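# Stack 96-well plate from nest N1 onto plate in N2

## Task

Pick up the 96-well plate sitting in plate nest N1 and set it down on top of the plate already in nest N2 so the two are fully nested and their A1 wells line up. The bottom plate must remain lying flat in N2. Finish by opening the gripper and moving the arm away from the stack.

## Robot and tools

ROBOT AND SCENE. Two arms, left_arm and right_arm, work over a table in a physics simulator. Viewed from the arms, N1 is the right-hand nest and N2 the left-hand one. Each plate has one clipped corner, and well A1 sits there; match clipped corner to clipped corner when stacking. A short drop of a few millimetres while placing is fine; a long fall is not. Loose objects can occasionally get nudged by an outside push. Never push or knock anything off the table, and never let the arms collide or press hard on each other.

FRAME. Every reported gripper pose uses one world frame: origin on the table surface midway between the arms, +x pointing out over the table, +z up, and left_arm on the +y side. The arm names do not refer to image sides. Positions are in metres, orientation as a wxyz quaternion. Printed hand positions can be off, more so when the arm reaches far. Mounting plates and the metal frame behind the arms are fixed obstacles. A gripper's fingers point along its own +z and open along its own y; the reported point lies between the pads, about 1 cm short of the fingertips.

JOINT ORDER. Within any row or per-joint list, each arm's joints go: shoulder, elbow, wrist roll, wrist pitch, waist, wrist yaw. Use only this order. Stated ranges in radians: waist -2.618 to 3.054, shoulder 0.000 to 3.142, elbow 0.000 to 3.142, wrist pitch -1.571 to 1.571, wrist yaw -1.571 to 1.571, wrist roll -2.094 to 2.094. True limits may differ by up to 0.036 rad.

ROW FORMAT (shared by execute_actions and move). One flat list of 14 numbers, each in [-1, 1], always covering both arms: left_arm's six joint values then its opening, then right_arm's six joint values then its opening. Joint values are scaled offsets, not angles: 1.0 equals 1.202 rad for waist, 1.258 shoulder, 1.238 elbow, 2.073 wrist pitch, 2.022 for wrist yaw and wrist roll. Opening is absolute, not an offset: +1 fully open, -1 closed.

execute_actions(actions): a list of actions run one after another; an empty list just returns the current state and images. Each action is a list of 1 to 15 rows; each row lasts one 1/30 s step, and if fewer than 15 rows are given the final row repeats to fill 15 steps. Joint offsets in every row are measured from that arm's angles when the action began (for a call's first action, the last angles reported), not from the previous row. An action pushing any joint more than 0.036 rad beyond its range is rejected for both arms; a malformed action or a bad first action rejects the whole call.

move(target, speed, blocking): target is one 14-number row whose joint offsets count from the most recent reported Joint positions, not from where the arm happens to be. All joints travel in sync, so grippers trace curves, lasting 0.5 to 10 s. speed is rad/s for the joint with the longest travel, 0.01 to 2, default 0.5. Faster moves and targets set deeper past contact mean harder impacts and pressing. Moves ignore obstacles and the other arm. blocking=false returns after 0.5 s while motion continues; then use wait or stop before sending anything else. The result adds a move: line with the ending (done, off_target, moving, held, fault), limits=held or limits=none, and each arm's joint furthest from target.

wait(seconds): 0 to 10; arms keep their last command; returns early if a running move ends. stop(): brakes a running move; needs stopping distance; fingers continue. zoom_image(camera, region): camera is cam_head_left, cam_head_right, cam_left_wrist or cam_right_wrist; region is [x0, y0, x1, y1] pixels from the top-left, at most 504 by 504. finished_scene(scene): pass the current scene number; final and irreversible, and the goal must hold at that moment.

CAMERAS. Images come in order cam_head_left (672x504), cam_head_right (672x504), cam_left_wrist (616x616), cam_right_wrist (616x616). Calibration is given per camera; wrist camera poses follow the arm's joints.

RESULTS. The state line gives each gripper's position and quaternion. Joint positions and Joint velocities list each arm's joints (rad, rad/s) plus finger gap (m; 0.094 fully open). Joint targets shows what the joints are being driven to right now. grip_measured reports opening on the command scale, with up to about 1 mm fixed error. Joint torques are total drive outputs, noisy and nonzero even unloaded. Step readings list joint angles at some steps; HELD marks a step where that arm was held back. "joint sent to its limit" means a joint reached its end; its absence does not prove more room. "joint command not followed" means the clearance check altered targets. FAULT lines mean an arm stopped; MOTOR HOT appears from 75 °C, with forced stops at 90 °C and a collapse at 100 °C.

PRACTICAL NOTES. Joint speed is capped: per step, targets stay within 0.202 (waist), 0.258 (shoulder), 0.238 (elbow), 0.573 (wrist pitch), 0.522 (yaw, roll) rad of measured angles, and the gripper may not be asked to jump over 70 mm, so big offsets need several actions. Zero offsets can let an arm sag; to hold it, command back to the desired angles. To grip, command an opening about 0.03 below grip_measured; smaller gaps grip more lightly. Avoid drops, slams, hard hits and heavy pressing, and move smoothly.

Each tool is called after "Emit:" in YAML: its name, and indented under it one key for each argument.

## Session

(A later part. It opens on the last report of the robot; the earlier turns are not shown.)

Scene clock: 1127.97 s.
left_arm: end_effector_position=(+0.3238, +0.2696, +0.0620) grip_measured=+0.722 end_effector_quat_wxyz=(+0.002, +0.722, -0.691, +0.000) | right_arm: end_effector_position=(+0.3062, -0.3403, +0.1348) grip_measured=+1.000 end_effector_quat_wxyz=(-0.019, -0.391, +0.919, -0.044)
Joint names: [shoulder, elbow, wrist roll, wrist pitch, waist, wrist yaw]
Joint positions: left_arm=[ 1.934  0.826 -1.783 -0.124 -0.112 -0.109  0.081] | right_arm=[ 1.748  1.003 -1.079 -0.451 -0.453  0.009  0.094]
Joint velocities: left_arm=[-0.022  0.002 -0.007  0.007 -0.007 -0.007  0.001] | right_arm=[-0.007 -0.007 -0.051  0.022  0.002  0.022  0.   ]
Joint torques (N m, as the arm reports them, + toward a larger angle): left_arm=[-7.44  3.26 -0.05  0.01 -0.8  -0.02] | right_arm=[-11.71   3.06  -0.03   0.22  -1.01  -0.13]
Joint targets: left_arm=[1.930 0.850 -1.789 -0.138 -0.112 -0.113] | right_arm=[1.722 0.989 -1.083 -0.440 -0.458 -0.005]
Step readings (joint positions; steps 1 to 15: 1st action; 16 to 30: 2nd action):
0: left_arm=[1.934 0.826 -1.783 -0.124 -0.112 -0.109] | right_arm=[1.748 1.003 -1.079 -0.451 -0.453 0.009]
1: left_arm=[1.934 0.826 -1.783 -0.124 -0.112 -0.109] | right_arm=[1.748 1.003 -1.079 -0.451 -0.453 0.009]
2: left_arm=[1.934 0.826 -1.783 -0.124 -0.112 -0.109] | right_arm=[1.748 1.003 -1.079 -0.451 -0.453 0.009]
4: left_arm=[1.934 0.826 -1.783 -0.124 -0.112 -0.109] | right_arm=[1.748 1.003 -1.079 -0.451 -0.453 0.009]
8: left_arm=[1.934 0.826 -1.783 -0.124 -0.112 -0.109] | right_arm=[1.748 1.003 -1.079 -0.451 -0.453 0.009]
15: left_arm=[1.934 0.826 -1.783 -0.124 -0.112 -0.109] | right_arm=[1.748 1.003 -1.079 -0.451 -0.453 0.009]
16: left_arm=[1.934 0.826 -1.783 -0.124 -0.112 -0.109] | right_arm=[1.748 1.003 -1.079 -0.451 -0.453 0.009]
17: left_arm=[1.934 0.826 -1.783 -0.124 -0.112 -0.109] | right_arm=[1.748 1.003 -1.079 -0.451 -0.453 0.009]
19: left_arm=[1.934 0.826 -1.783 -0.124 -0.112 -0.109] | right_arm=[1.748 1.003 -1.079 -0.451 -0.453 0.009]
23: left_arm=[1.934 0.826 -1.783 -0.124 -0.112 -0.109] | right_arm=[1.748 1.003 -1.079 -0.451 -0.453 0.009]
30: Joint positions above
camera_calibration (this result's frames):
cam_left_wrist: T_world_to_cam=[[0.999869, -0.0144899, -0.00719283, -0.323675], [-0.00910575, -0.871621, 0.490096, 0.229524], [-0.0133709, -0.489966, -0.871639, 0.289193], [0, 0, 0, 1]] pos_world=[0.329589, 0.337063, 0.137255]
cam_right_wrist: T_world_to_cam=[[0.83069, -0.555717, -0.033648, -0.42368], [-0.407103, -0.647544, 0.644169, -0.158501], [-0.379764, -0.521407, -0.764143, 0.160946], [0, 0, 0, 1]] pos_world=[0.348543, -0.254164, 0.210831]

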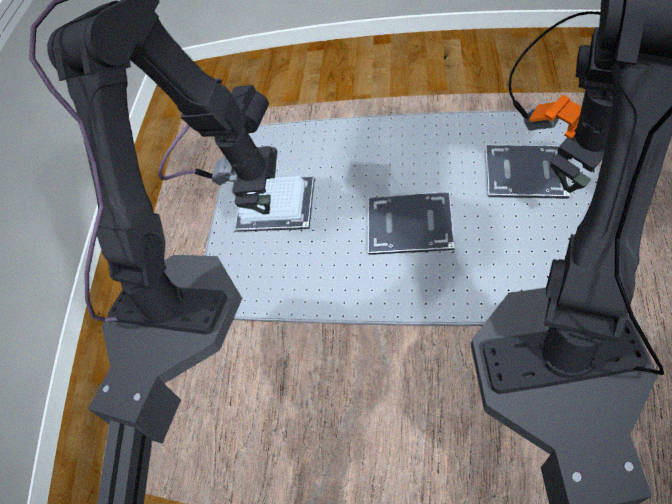

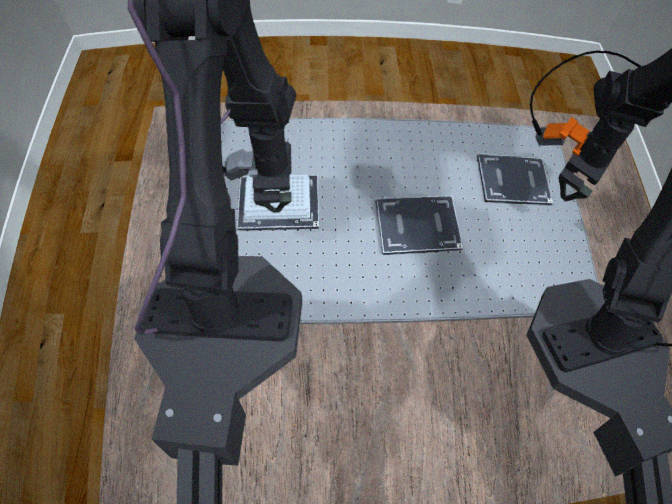

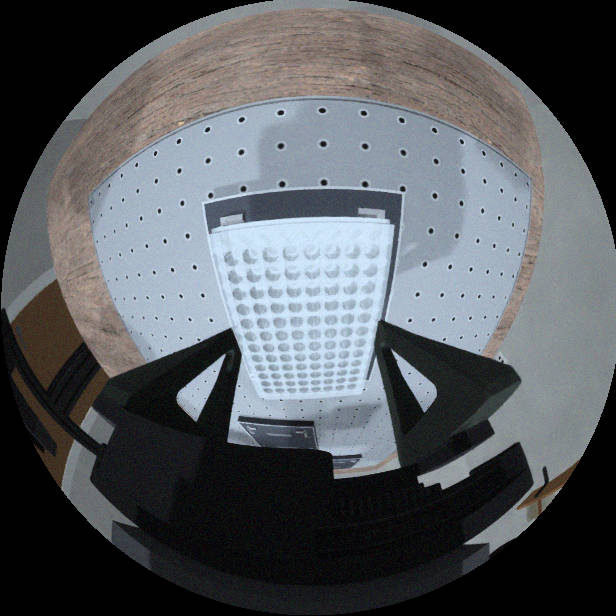

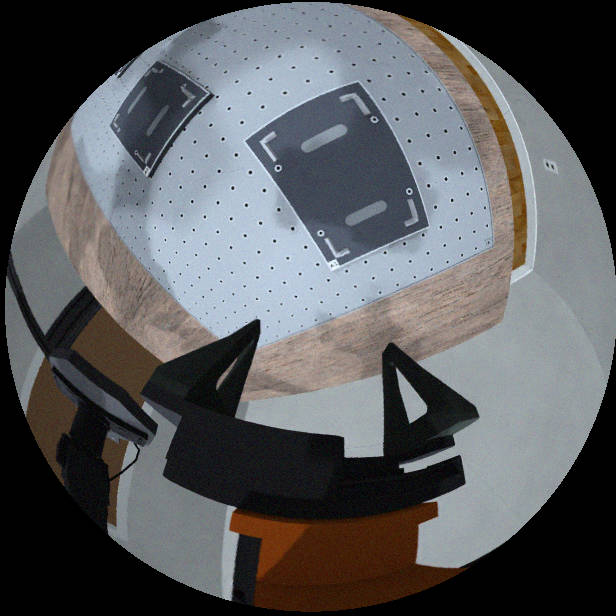

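Emit:
execute_actions:
  actions:
    - [[-0.003,0.0194,-0.003,-0.0068,0.0,-0.0015,0.724,-0.0207,-0.0113,-0.002,0.0053,-0.004,-0.007,1]]
    - [[-0.003,0.0194,-0.003,-0.0068,0.0,-0.0015,0.738,-0.0207,-0.0113,-0.002,0.0053,-0.004,-0.007,1]]

Scene clock: 1133.83 s.
left_arm: end_effector_position=(+0.3238, +0.2696, +0.0620) grip_measured=+0.742 end_effector_quat_wxyz=(+0.002, +0.722, -0.691, +0.000) | right_arm: end_effector_position=(+0.3062, -0.3402, +0.1348) grip_measured=+1.000 end_effector_quat_wxyz=(-0.019, -0.391, +0.919, -0.044)
Joint names: [shoulder, elbow, wrist roll, wrist pitch, waist, wrist yaw]
Joint positions: left_arm=[ 1.934  0.826 -1.783 -0.124 -0.112 -0.109  0.082] | right_arm=[ 1.748  1.003 -1.079 -0.451 -0.453  0.009  0.094]
Joint velocities: left_arm=[ 0.017 -0.007  0.037  0.037 -0.017 -0.037  0.001] | right_arm=[ 0.007  0.002  0.007 -0.066 -0.012 -0.007  0.   ]
Joint torques (N m, as the arm reports them, + toward a larger angle): left_arm=[-7.43  3.25 -0.05  0.01 -0.8  -0.02] | right_arm=[-11.75   3.1   -0.02   0.22  -1.02  -0.13]
Joint targets: left_arm=[1.930 0.850 -1.789 -0.138 -0.112 -0.113] | right_arm=[1.722 0.989 -1.083 -0.440 -0.458 -0.005]
Step readings (joint positions; steps 1 to 15: 1st action; 16 to 30: 2nd action):
0: left_arm=[1.934 0.826 -1.783 -0.124 -0.112 -0.109] | right_arm=[1.748 1.003 -1.079 -0.451 -0.453 0.009]
1: left_arm=[1.934 0.826 -1.783 -0.124 -0.112 -0.109] | right_arm=[1.748 1.003 -1.079 -0.451 -0.453 0.009]
2: left_arm=[1.934 0.826 -1.783 -0.124 -0.112 -0.109] | right_arm=[1.748 1.003 -1.079 -0.451 -0.453 0.009]
4: left_arm=[1.934 0.826 -1.783 -0.124 -0.112 -0.109] | right_arm=[1.748 1.003 -1.079 -0.451 -0.453 0.009]
8: left_arm=[1.934 0.826 -1.783 -0.124 -0.112 -0.109] | right_arm=[1.748 1.003 -1.079 -0.451 -0.453 0.009]
15: left_arm=[1.934 0.826 -1.783 -0.124 -0.112 -0.109] | right_arm=[1.748 1.003 -1.079 -0.451 -0.453 0.009]
16: left_arm=[1.934 0.826 -1.783 -0.124 -0.112 -0.109] | right_arm=[1.748 1.003 -1.079 -0.451 -0.453 0.009]
17: left_arm=[1.934 0.826 -1.783 -0.124 -0.112 -0.109] | right_arm=[1.748 1.003 -1.079 -0.451 -0.453 0.009]
19: left_arm=[1.934 0.826 -1.783 -0.124 -0.112 -0.109] | right_arm=[1.748 1.003 -1.079 -0.451 -0.453 0.009]
23: left_arm=[1.934 0.826 -1.783 -0.124 -0.112 -0.109] | right_arm=[1.748 1.003 -1.079 -0.451 -0.453 0.009]
30: Joint positions above
camera_calibration (this result's frames):
cam_left_wrist: T_world_to_cam=[[0.999869, -0.0144899, -0.00719283, -0.323675], [-0.00910575, -0.871621, 0.490096, 0.229524], [-0.0133709, -0.489966, -0.871639, 0.289193], [0, 0, 0, 1]] pos_world=[0.329589, 0.337063, 0.137255]
cam_right_wrist: T_world_to_cam=[[0.830699, -0.555697, -0.0337669, -0.423639], [-0.407163, -0.647785, 0.643889, -0.158473], [-0.379681, -0.52113, -0.764373, 0.161082], [0, 0, 0, 1]] pos_world=[0.348552, -0.254127, 0.210861]

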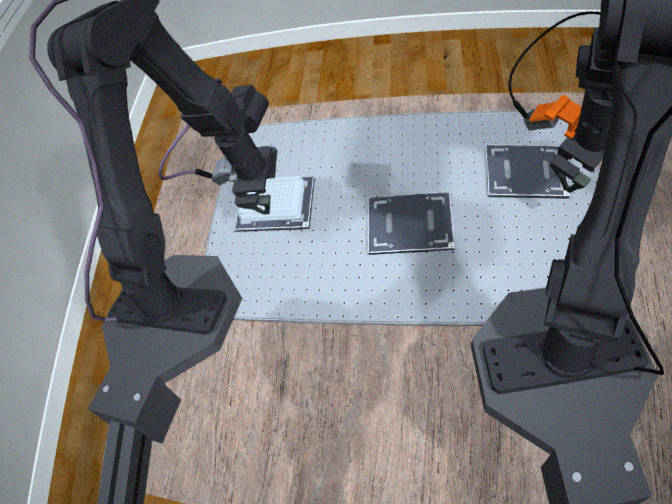

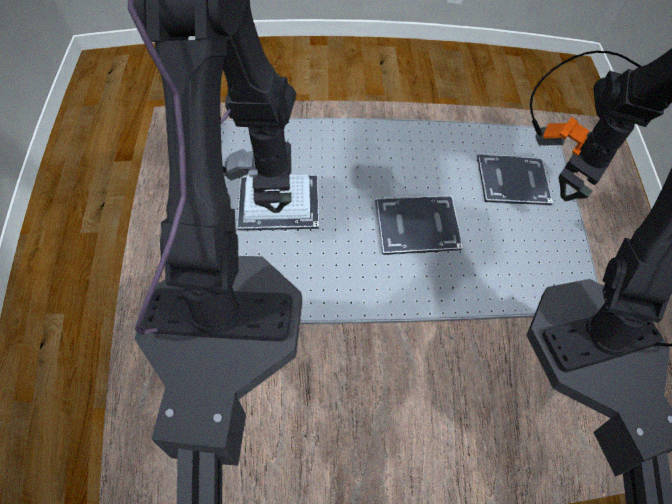

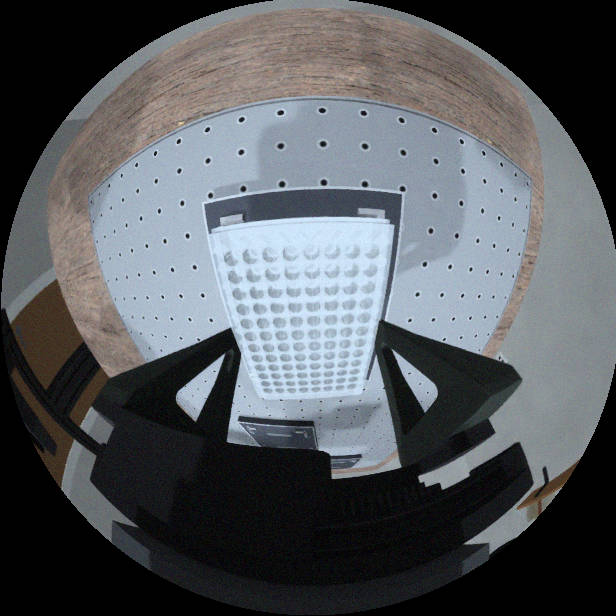

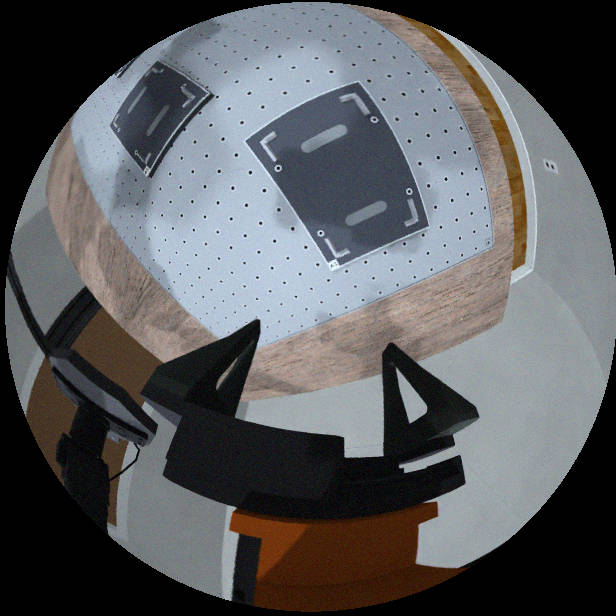

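Emit:
zoom_image:
  camera: "cam_left_wrist"
  region: [200, 210, 240, 240]

Emit:
zoom_image:
  camera: "cam_left_wrist"
  region: [360, 200, 400, 230]

Region (200, 210, 240, 240) of cam_left_wrist's 616x616 image, scaled by 12.600, with more detail than that image has; it fills the top 378 rows of this view, and the rest is white.

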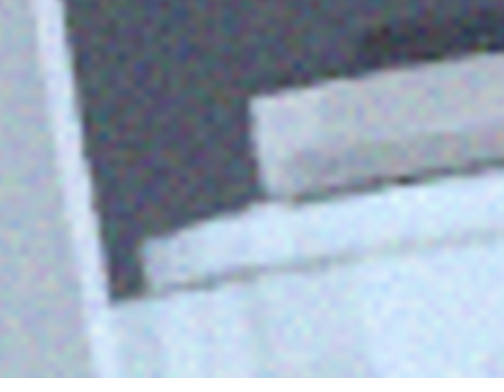

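Region (360, 200, 400, 230) of cam_left_wrist's 616x616 image, scaled by 12.600, with more detail than that image has; it fills the top 378 rows of this view, and the rest is white.

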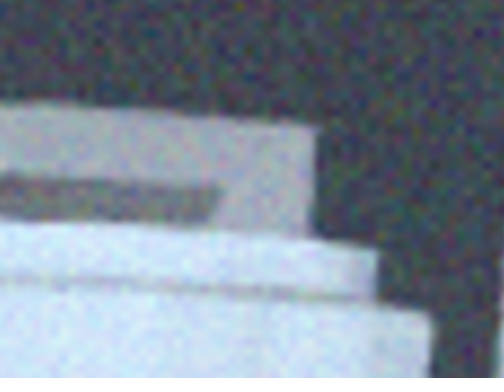

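Emit:
zoom_image:
  camera: "cam_left_wrist"
  region: [215, 310, 295, 410]

Emit:
zoom_image:
  camera: "cam_left_wrist"
  region: [330, 310, 410, 410]

Region (215, 310, 295, 410) of cam_left_wrist's 616x616 image, scaled by 5.040, with more detail than that image has; it fills the left 403 columns of this view, and the rest is white.

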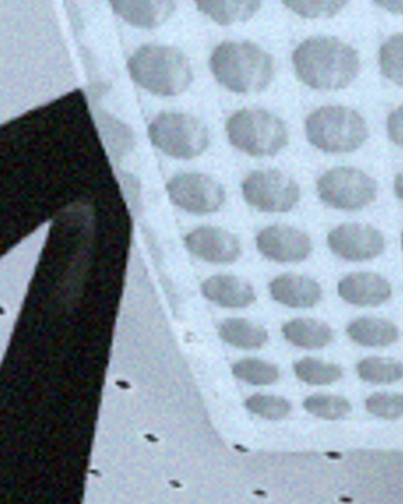

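Region (330, 310, 410, 410) of cam_left_wrist's 616x616 image, scaled by 5.040, with more detail than that image has; it fills the left 403 columns of this view, and the rest is white.

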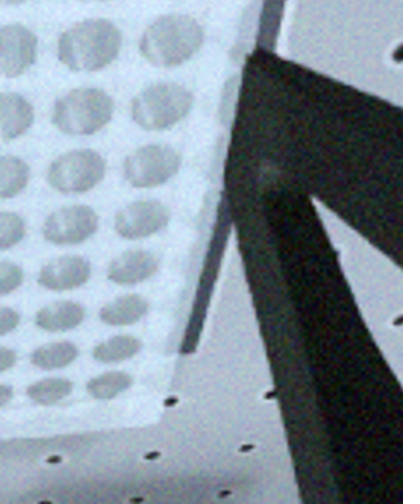

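Emit:
execute_actions:
  actions:
    - [[-0.003,0.0194,-0.003,0.012,0.0,-0.0015,0.745,-0.0207,-0.0113,-0.002,0.0053,-0.004,-0.007,1],[-0.003,0.0194,-0.003,0.012,0.0,-0.0015,0.745,-0.0207,-0.0113,-0.002,0.0053,-0.004,-0.007,1],[-0.003,0.0194,-0.003,0.012,0.0,-0.0015,0.745,-0.0207,-0.0113,-0.002,0.0053,-0.004,-0.007,1],[-0.003,0.0194,-0.003,0.003,0.0,-0.0015,0.745,-0.0207,-0.0113,-0.002,0.0053,-0.004,-0.007,1]]

Scene clock: 1204.77 s.
left_arm: end_effector_position=(+0.3244, +0.2695, +0.0620) grip_measured=+0.747 end_effector_quat_wxyz=(+0.001, +0.723, -0.691, +0.001) | right_arm: end_effector_position=(+0.3062, -0.3402, +0.1348) grip_measured=+1.000 end_effector_quat_wxyz=(-0.019, -0.391, +0.919, -0.044)
Joint names: [shoulder, elbow, wrist roll, wrist pitch, waist, wrist yaw]
Joint positions: left_arm=[ 1.934  0.826 -1.783 -0.121 -0.112 -0.109  0.082] | right_arm=[ 1.748  1.003 -1.079 -0.451 -0.453  0.009  0.094]
Joint velocities: left_arm=[-0.007 -0.012 -0.007  0.022 -0.007  0.051 -0.   ] | right_arm=[-0.007  0.012  0.037  0.051 -0.017 -0.007  0.   ]
Joint torques (N m, as the arm reports them, + toward a larger angle): left_arm=[-7.43  3.25 -0.05  0.18 -0.79 -0.02] | right_arm=[-11.77   3.06  -0.02   0.22  -1.04  -0.13]
Joint targets: left_arm=[1.930 0.850 -1.789 -0.118 -0.112 -0.113] | right_arm=[1.722 0.989 -1.083 -0.440 -0.458 -0.005]
Step readings (joint positions):
0: left_arm=[1.934 0.826 -1.783 -0.124 -0.112 -0.109] | right_arm=[1.748 1.003 -1.079 -0.451 -0.453 0.009]
1: left_arm=[1.934 0.826 -1.783 -0.122 -0.112 -0.109] | right_arm=[1.748 1.003 -1.079 -0.451 -0.453 0.009]
2: left_arm=[1.934 0.826 -1.783 -0.122 -0.112 -0.109] | right_arm=[1.748 1.003 -1.079 -0.451 -0.453 0.009]
4: left_arm=[1.934 0.826 -1.783 -0.121 -0.112 -0.109] | right_arm=[1.748 1.003 -1.079 -0.451 -0.453 0.009]
8: left_arm=[1.934 0.826 -1.783 -0.121 -0.112 -0.109] | right_arm=[1.748 1.003 -1.079 -0.451 -0.453 0.009]
15: Joint positions above
camera_calibration (this result's frames):
cam_left_wrist: T_world_to_cam=[[0.999889, -0.0141923, -0.00457081, -0.324577], [-0.0101266, -0.871406, 0.490458, 0.229685], [-0.0109438, -0.490357, -0.871453, 0.288454], [0, 0, 0, 1]] pos_world=[0.330024, 0.336987, 0.13724]
cam_right_wrist: T_world_to_cam=[[0.830699, -0.555697, -0.0337669, -0.423639], [-0.407163, -0.647785, 0.643889, -0.158473], [-0.379681, -0.52113, -0.764373, 0.161082], [0, 0, 0, 1]] pos_world=[0.348552, -0.254127, 0.210861]

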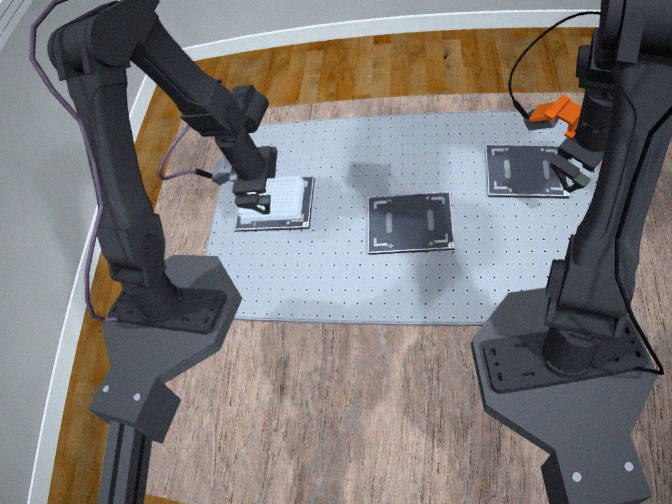

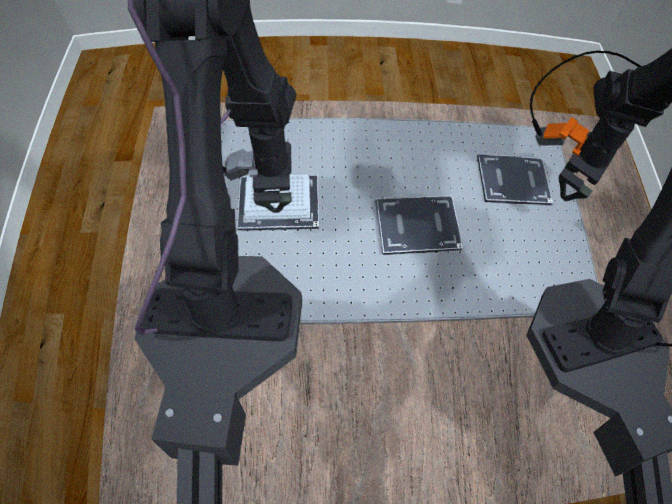

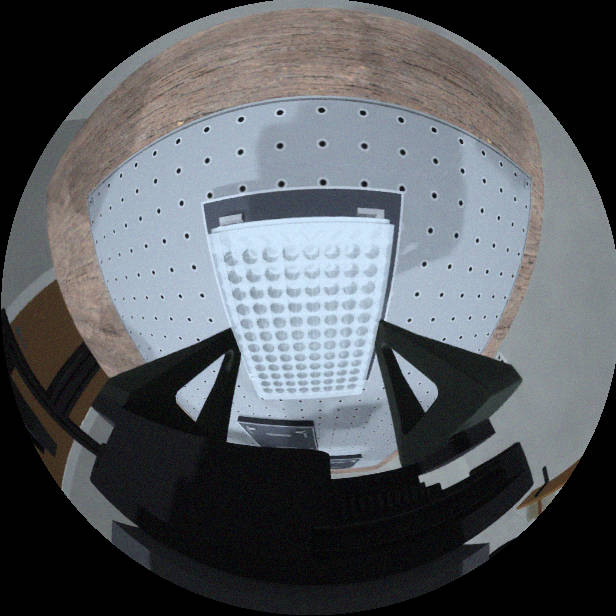

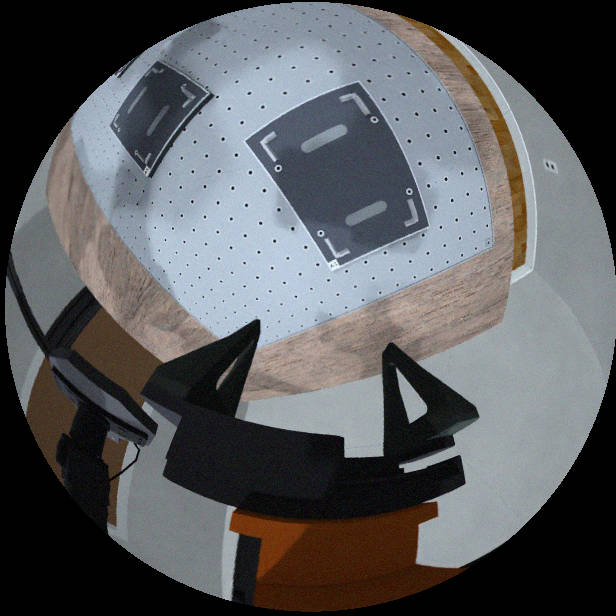

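Emit:
execute_actions:
  actions:
    - [[-0.003,0.0194,-0.003,0.015,0.0,-0.0015,0.745,-0.0207,-0.0113,-0.002,0.0053,-0.004,-0.007,1],[-0.003,0.0194,-0.003,0.015,0.0,-0.0015,0.745,-0.0207,-0.0113,-0.002,0.0053,-0.004,-0.007,1],[-0.003,0.0194,-0.003,0.015,0.0,-0.0015,0.745,-0.0207,-0.0113,-0.002,0.0053,-0.004,-0.007,1],[-0.003,0.0194,-0.003,0.015,0.0,-0.0015,0.745,-0.0207,-0.0113,-0.002,0.0053,-0.004,-0.007,1],[-0.003,0.0194,-0.003,0.002,0.0,-0.0015,0.745,-0.0207,-0.0113,-0.002,0.0053,-0.004,-0.007,1]]

Scene clock: 1209.93 s.
left_arm: end_effector_position=(+0.3274, +0.2690, +0.0620) grip_measured=+0.747 end_effector_quat_wxyz=(-0.002, +0.723, -0.691, +0.006) | right_arm: end_effector_position=(+0.3062, -0.3402, +0.1348) grip_measured=+1.000 end_effector_quat_wxyz=(-0.019, -0.391, +0.919, -0.044)
Joint names: [shoulder, elbow, wrist roll, wrist pitch, waist, wrist yaw]
Joint positions: left_arm=[ 1.934  0.826 -1.783 -0.109 -0.112 -0.109  0.082] | right_arm=[ 1.748  1.003 -1.079 -0.451 -0.453  0.009  0.094]
Joint velocities: left_arm=[-0.007 -0.007 -0.007 -0.022 -0.017 -0.037  0.001] | right_arm=[-0.007 -0.002 -0.022  0.022 -0.007 -0.037  0.   ]
Joint torques (N m, as the arm reports them, + toward a larger angle): left_arm=[-7.46  3.28 -0.05  0.09 -0.79 -0.01] | right_arm=[-11.74   3.07  -0.02   0.22  -1.03  -0.13]
Joint targets: left_arm=[1.930 0.850 -1.789 -0.117 -0.112 -0.113] | right_arm=[1.722 0.989 -1.083 -0.440 -0.458 -0.005]
Step readings (joint positions):
0: left_arm=[1.934 0.826 -1.783 -0.121 -0.112 -0.109] | right_arm=[1.748 1.003 -1.079 -0.451 -0.453 0.009]
1: left_arm=[1.934 0.826 -1.783 -0.120 -0.112 -0.109] | right_arm=[1.748 1.003 -1.079 -0.451 -0.453 0.009]
2: left_arm=[1.934 0.826 -1.783 -0.118 -0.112 -0.109] | right_arm=[1.748 1.003 -1.079 -0.451 -0.453 0.009]
4: left_arm=[1.934 0.826 -1.783 -0.110 -0.112 -0.109] | right_arm=[1.748 1.003 -1.079 -0.451 -0.453 0.009]
8: left_arm=[1.934 0.826 -1.783 -0.109 -0.112 -0.109] | right_arm=[1.748 1.003 -1.079 -0.451 -0.453 0.009]
15: Joint positions above
camera_calibration (this result's frames):
cam_left_wrist: T_world_to_cam=[[0.99989, -0.0128169, 0.00741413, -0.328677], [-0.0148061, -0.870426, 0.492077, 0.230434], [0.000146557, -0.492133, -0.87052, 0.285045], [0, 0, 0, 1]] pos_world=[0.332011, 0.336643, 0.137183]
cam_right_wrist: T_world_to_cam=[[0.830699, -0.555697, -0.0337669, -0.423639], [-0.407163, -0.647785, 0.643889, -0.158473], [-0.379681, -0.52113, -0.764373, 0.161082], [0, 0, 0, 1]] pos_world=[0.348552, -0.254127, 0.210861]

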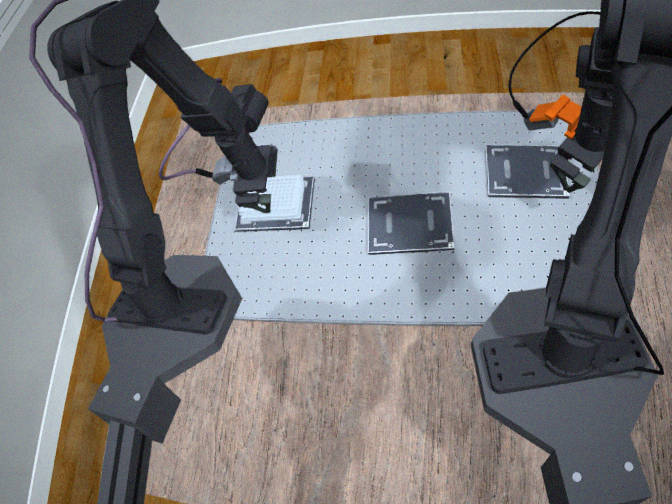

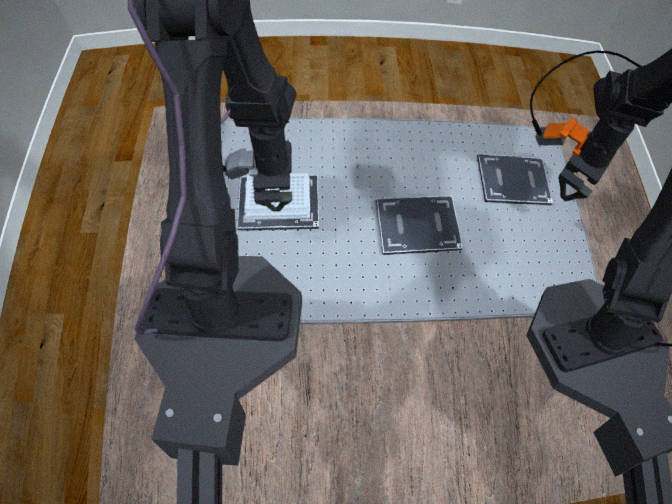

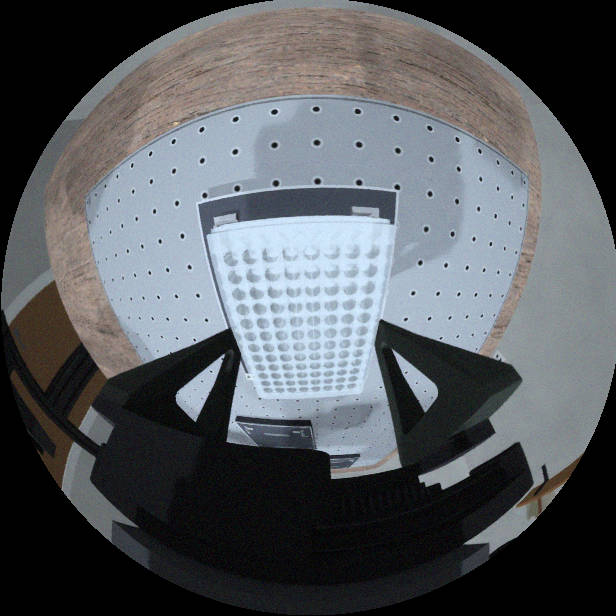

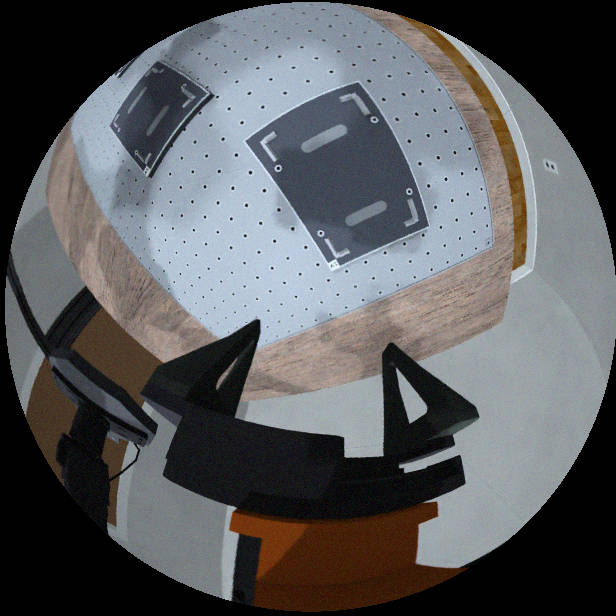

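Emit:
zoom_image:
  camera: "cam_left_wrist"
  region: [195, 205, 245, 242]

Emit:
zoom_image:
  camera: "cam_left_wrist"
  region: [350, 195, 400, 232]

Region (195, 205, 245, 242) of cam_left_wrist's 616x616 image, scaled by 10.080, with more detail than that image has; it fills the top 373 rows of this view, and the rest is white.

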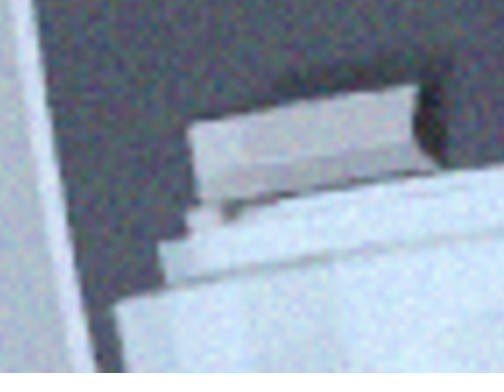

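Region (350, 195, 400, 232) of cam_left_wrist's 616x616 image, scaled by 10.080, with more detail than that image has; it fills the top 373 rows of this view, and the rest is white.

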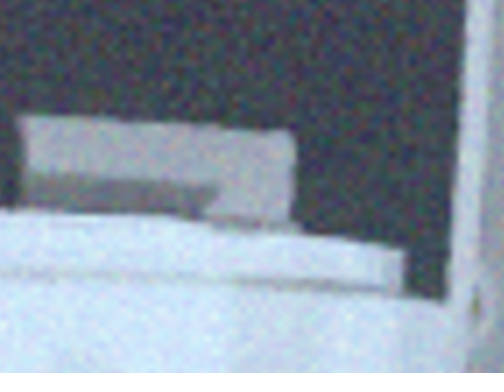

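Emit:
zoom_image:
  camera: "cam_left_wrist"
  region: [212, 205, 262, 235]

Emit:
zoom_image:
  camera: "cam_left_wrist"
  region: [255, 200, 355, 235]

Region (212, 205, 262, 235) of cam_left_wrist's 616x616 image, scaled by 10.080, with more detail than that image has; it fills the top 302 rows of this view, and the rest is white.

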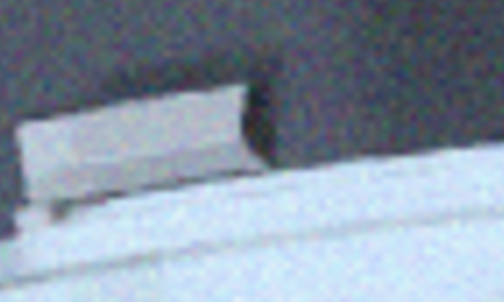

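Region (255, 200, 355, 235) of cam_left_wrist's 616x616 image, scaled by 5.040, with more detail than that image has; it fills the top 176 rows of this view, and the rest is white.

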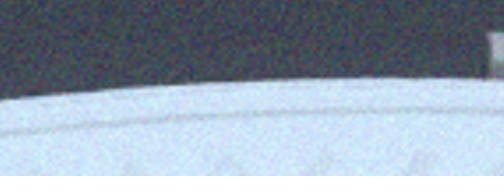

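Emit:
execute_actions:
  actions:
    - [[-0.003,0.0194,-0.003,-0.004,0.0,-0.0015,0.70,-0.0207,-0.0113,-0.002,0.0053,-0.004,-0.007,1]]
    - [[-0.003,0.0194,-0.003,-0.004,-0.0166,-0.0015,0.69,-0.0207,-0.0113,-0.002,0.0053,-0.004,-0.007,1],[-0.003,0.0194,-0.003,-0.004,-0.0166,-0.0015,0.69,-0.0207,-0.0113,-0.002,0.0053,-0.004,-0.007,1],[-0.003,0.0194,-0.003,-0.004,-0.001,-0.0015,0.69,-0.0207,-0.0113,-0.002,0.0053,-0.004,-0.007,1]]

Scene clock: 1272.33 s.
left_arm: end_effector_position=(+0.3273, +0.2679, +0.0621) grip_measured=+0.712 end_effector_quat_wxyz=(-0.002, +0.722, -0.692, +0.007) | right_arm: end_effector_position=(+0.3063, -0.3402, +0.1348) grip_measured=+1.000 end_effector_quat_wxyz=(-0.019, -0.391, +0.919, -0.043)
Joint names: [shoulder, elbow, wrist roll, wrist pitch, waist, wrist yaw]
Joint positions: left_arm=[ 1.934  0.826 -1.783 -0.109 -0.115 -0.109  0.08 ] | right_arm=[ 1.748  1.003 -1.079 -0.451 -0.453  0.008  0.094]
Joint velocities: left_arm=[ 0.022 -0.002 -0.051 -0.022 -0.002 -0.022 -0.   ] | right_arm=[ 0.002 -0.012  0.007 -0.007  0.012  0.081  0.   ]
Joint torques (N m, as the arm reports them, + toward a larger angle): left_arm=[-7.44  3.28 -0.05  0.09 -0.73 -0.03] | right_arm=[-11.73   3.07  -0.02   0.22  -1.04  -0.14]
Joint targets: left_arm=[1.930 0.850 -1.789 -0.117 -0.114 -0.112] | right_arm=[1.722 0.989 -1.083 -0.440 -0.458 -0.006]
Step readings (joint positions; steps 1 to 15: 1st action; 16 to 30: 2nd action):
0: left_arm=[1.934 0.826 -1.783 -0.109 -0.112 -0.109] | right_arm=[1.748 1.003 -1.079 -0.451 -0.453 0.009]
1: left_arm=[1.934 0.826 -1.783 -0.109 -0.112 -0.109] | right_arm=[1.748 1.003 -1.079 -0.451 -0.453 0.009]
2: left_arm=[1.934 0.826 -1.783 -0.109 -0.112 -0.109] | right_arm=[1.748 1.003 -1.079 -0.451 -0.453 0.009]
4: left_arm=[1.934 0.826 -1.783 -0.109 -0.112 -0.109] | right_arm=[1.748 1.003 -1.079 -0.451 -0.453 0.009]
8: left_arm=[1.934 0.826 -1.783 -0.109 -0.112 -0.109] | right_arm=[1.748 1.003 -1.079 -0.451 -0.453 0.008]
15: left_arm=[1.934 0.826 -1.783 -0.109 -0.112 -0.109] | right_arm=[1.748 1.003 -1.079 -0.451 -0.453 0.008]
16: left_arm=[1.934 0.826 -1.783 -0.109 -0.113 -0.109] | right_arm=[1.748 1.003 -1.079 -0.451 -0.453 0.008]
17: left_arm=[1.934 0.826 -1.783 -0.109 -0.114 -0.109] | right_arm=[1.748 1.003 -1.079 -0.451 -0.453 0.008]
19: left_arm=[1.934 0.826 -1.783 -0.109 -0.115 -0.109] | right_arm=[1.748 1.003 -1.079 -0.451 -0.453 0.008]
23: left_arm=[1.934 0.826 -1.783 -0.109 -0.115 -0.109] | right_arm=[1.748 1.003 -1.079 -0.451 -0.453 0.008]
30: Joint positions above
camera_calibration (this result's frames):
cam_left_wrist: T_world_to_cam=[[0.999855, -0.0153152, 0.00743993, -0.327878], [-0.0169918, -0.869558, 0.493538, 0.229828], [-0.00108915, -0.493593, -0.869693, 0.285331], [0, 0, 0, 1]] pos_world=[0.332046, 0.335665, 0.137161]
cam_right_wrist: T_world_to_cam=[[0.830708, -0.555677, -0.0338859, -0.423598], [-0.407223, -0.648025, 0.64361, -0.158445], [-0.379598, -0.520852, -0.764603, 0.161218], [0, 0, 0, 1]] pos_world=[0.348562, -0.254089, 0.210891]

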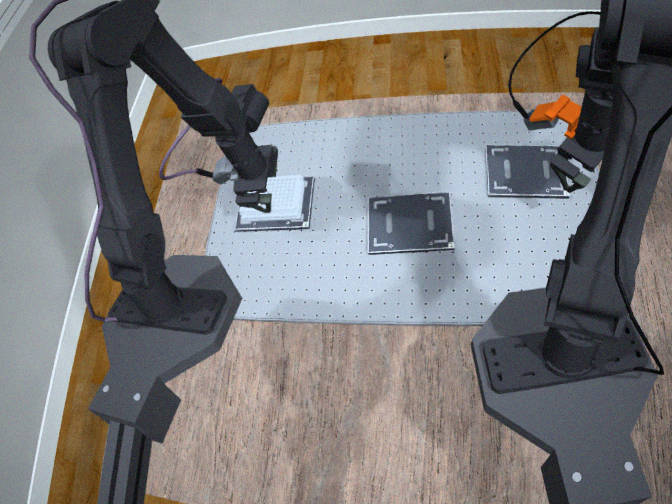

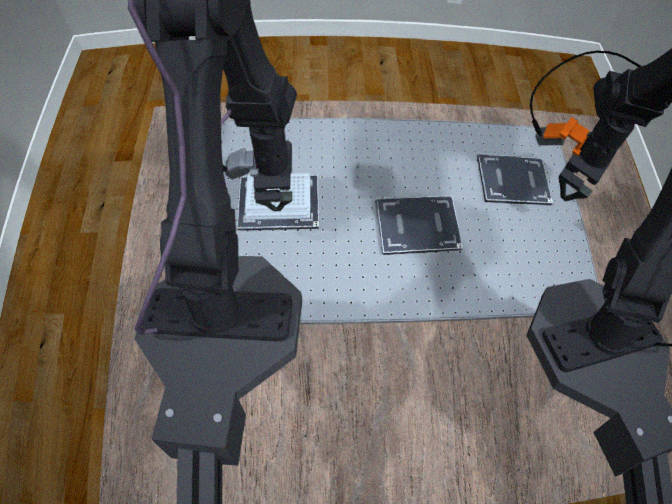

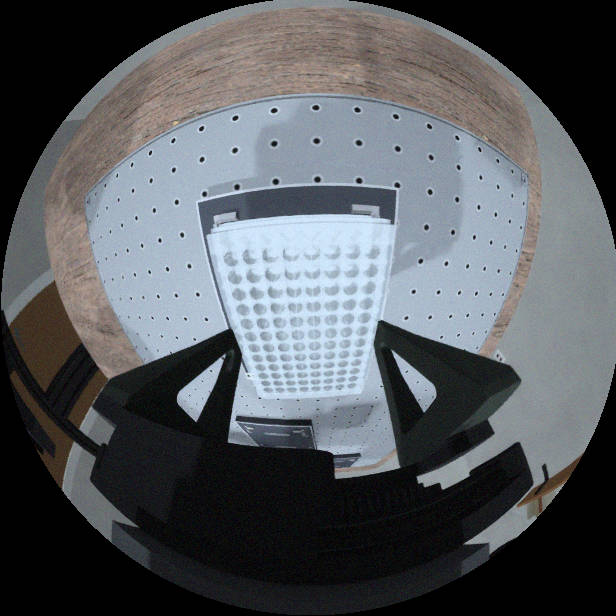

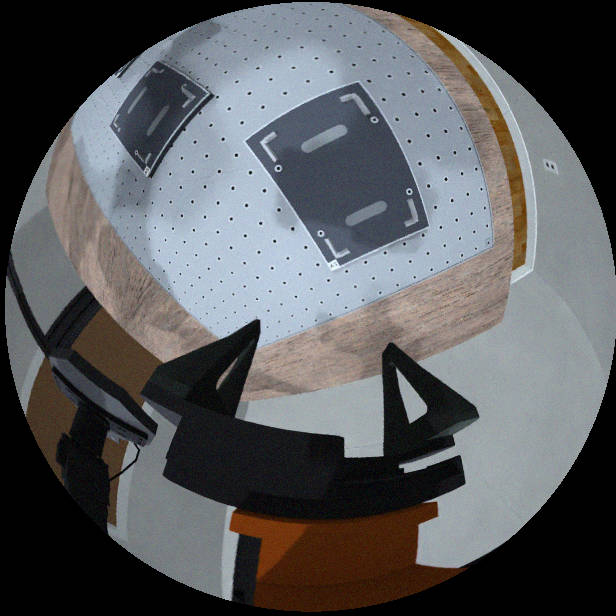

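Emit:
zoom_image:
  camera: "cam_left_wrist"
  region: [195, 205, 245, 242]

Emit:
zoom_image:
  camera: "cam_left_wrist"
  region: [350, 195, 400, 232]

Region (195, 205, 245, 242) of cam_left_wrist's 616x616 image, scaled by 10.080, with more detail than that image has; it fills the top 373 rows of this view, and the rest is white.

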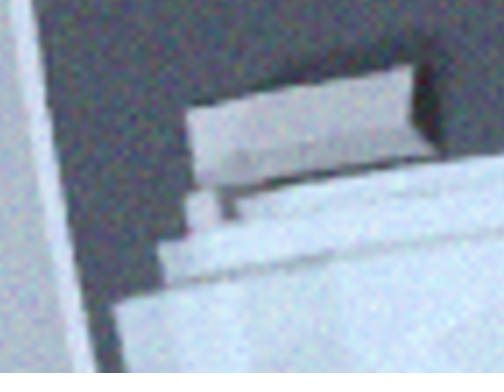

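Region (350, 195, 400, 232) of cam_left_wrist's 616x616 image, scaled by 10.080, with more detail than that image has; it fills the top 373 rows of this view, and the rest is white.

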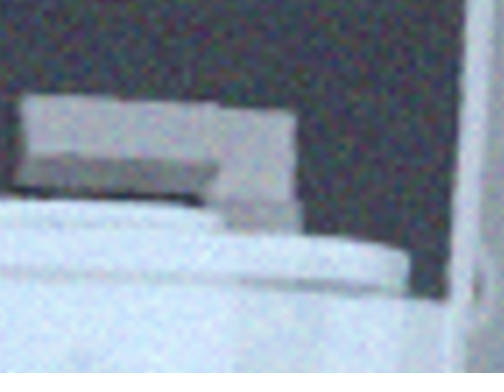

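Emit:
zoom_image:
  camera: "cam_left_wrist"
  region: [250, 200, 310, 235]

Emit:
zoom_image:
  camera: "cam_left_wrist"
  region: [300, 198, 360, 233]

Region (250, 200, 310, 235) of cam_left_wrist's 616x616 image, scaled by 8.400, with more detail than that image has; it fills the top 294 rows of this view, and the rest is white.

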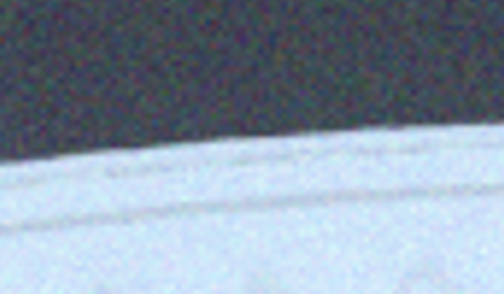

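Region (300, 198, 360, 233) of cam_left_wrist's 616x616 image, scaled by 8.400, with more detail than that image has; it fills the top 294 rows of this view, and the rest is white.

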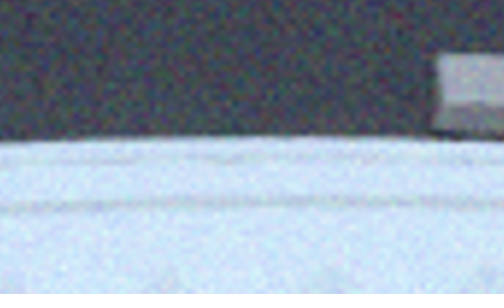

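Emit:
execute_actions:
  actions:
    - [[-0.003,0.0194,0.006,-0.004,0.012,-0.0015,0.69,-0.0207,-0.0113,-0.002,0.0053,-0.004,-0.007,1],[-0.003,0.0194,0.006,-0.004,0.012,-0.0015,0.69,-0.0207,-0.0113,-0.002,0.0053,-0.004,-0.007,1],[-0.003,0.0194,0.006,-0.004,0.002,-0.0015,0.69,-0.0207,-0.0113,-0.002,0.0053,-0.004,-0.007,1]]

Scene clock: 1319.20 s.
left_arm: end_effector_position=(+0.3274, +0.2688, +0.0620) grip_measured=+0.712 end_effector_quat_wxyz=(-0.002, +0.721, -0.692, +0.007) | right_arm: end_effector_position=(+0.3063, -0.3402, +0.1348) grip_measured=+1.000 end_effector_quat_wxyz=(-0.019, -0.391, +0.919, -0.043)
Joint names: [shoulder, elbow, wrist roll, wrist pitch, waist, wrist yaw]
Joint positions: left_arm=[ 1.934  0.826 -1.778 -0.109 -0.112 -0.109  0.08 ] | right_arm=[ 1.748  1.003 -1.079 -0.451 -0.453  0.008  0.094]
Joint velocities: left_arm=[ 0.012 -0.007  0.051  0.007  0.002  0.007 -0.002] | right_arm=[ 0.017 -0.002 -0.022 -0.007  0.007 -0.007  0.   ]
Joint torques (N m, as the arm reports them, + toward a larger angle): left_arm=[-7.45  3.27  0.05  0.09 -0.81 -0.02] | right_arm=[-11.75   3.04  -0.02   0.22  -1.01  -0.13]
Joint targets: left_arm=[1.930 0.850 -1.771 -0.117 -0.113 -0.112] | right_arm=[1.722 0.989 -1.083 -0.440 -0.458 -0.006]
Step readings (joint positions):
0: left_arm=[1.934 0.826 -1.783 -0.109 -0.115 -0.109] | right_arm=[1.748 1.003 -1.079 -0.451 -0.453 0.008]
1: left_arm=[1.934 0.826 -1.782 -0.109 -0.114 -0.109] | right_arm=[1.748 1.003 -1.079 -0.451 -0.453 0.008]
2: left_arm=[1.934 0.826 -1.782 -0.109 -0.113 -0.109] | right_arm=[1.748 1.003 -1.079 -0.451 -0.453 0.008]
4: left_arm=[1.934 0.826 -1.780 -0.109 -0.112 -0.109] | right_arm=[1.748 1.003 -1.079 -0.451 -0.453 0.008]
8: left_arm=[1.934 0.826 -1.779 -0.109 -0.112 -0.109] | right_arm=[1.748 1.003 -1.079 -0.451 -0.453 0.008]
15: Joint positions above
camera_calibration (this result's frames):
cam_left_wrist: T_world_to_cam=[[0.999822, -0.0173985, 0.00732429, -0.327397], [-0.0187487, -0.870007, 0.492684, 0.231457], [-0.00219975, -0.492733, -0.870178, 0.285888], [0, 0, 0, 1]] pos_world=[0.332307, 0.33654, 0.137136]
cam_right_wrist: T_world_to_cam=[[0.830708, -0.555677, -0.0338859, -0.423598], [-0.407223, -0.648025, 0.64361, -0.158445], [-0.379598, -0.520852, -0.764603, 0.161218], [0, 0, 0, 1]] pos_world=[0.348562, -0.254089, 0.210891]

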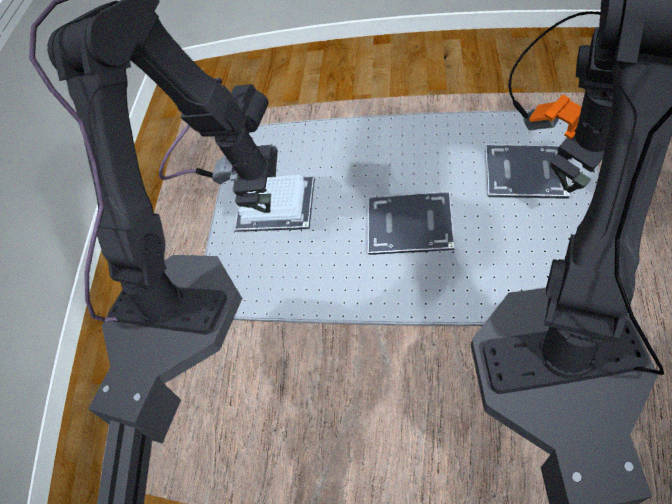

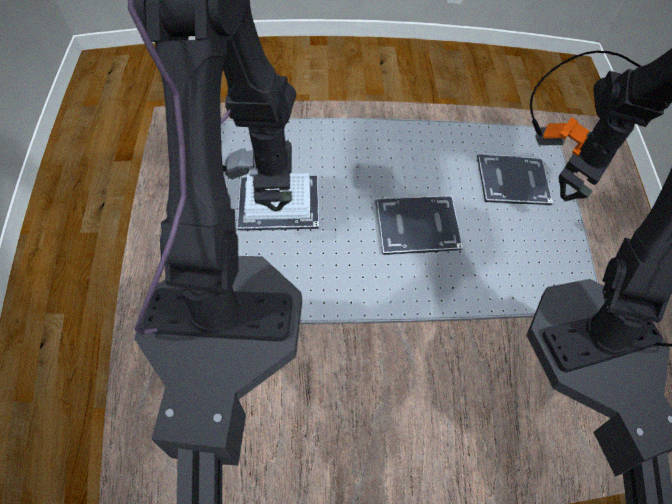

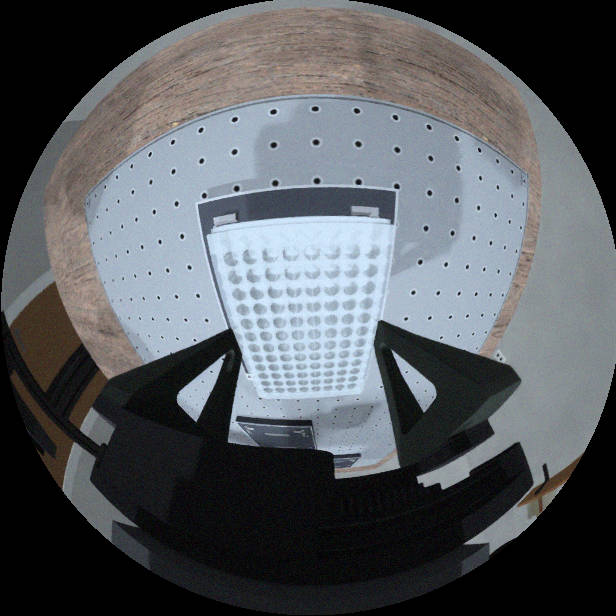

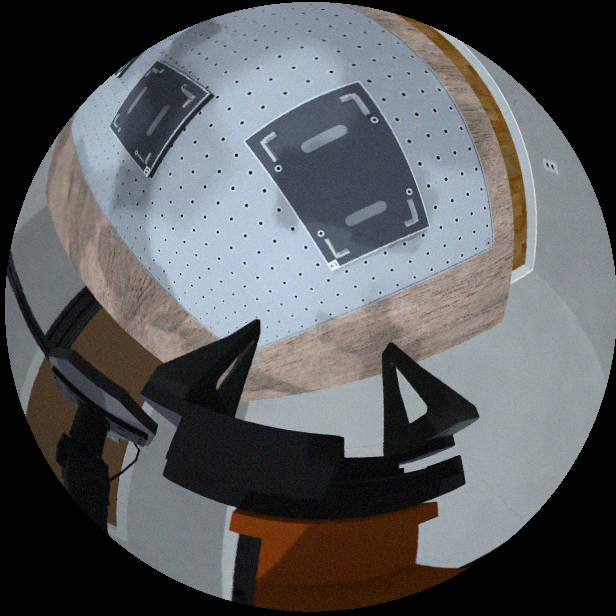

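Emit:
zoom_image:
  camera: "cam_left_wrist"
  region: [250, 200, 310, 235]

Emit:
zoom_image:
  camera: "cam_left_wrist"
  region: [300, 198, 360, 233]

Emit:
zoom_image:
  camera: "cam_left_wrist"
  region: [195, 205, 245, 242]

Emit:
zoom_image:
  camera: "cam_left_wrist"
  region: [350, 195, 400, 232]

Region (250, 200, 310, 235) of cam_left_wrist's 616x616 image, scaled by 8.400, with more detail than that image has; it fills the top 294 rows of this view, and the rest is white.

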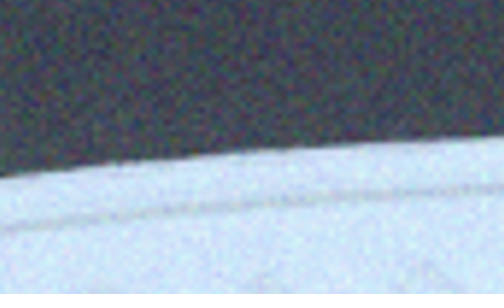

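Region (300, 198, 360, 233) of cam_left_wrist's 616x616 image, scaled by 8.400, with more detail than that image has; it fills the top 294 rows of this view, and the rest is white.

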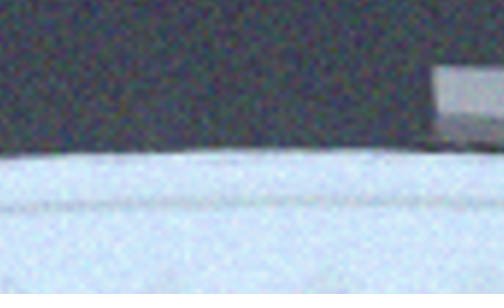

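Region (195, 205, 245, 242) of cam_left_wrist's 616x616 image, scaled by 10.080, with more detail than that image has; it fills the top 373 rows of this view, and the rest is white.

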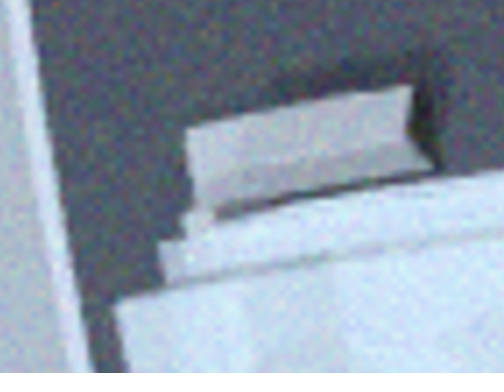

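Region (350, 195, 400, 232) of cam_left_wrist's 616x616 image, scaled by 10.080, with more detail than that image has; it fills the top 373 rows of this view, and the rest is white.

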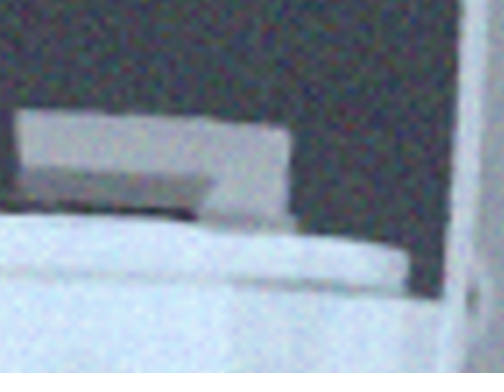

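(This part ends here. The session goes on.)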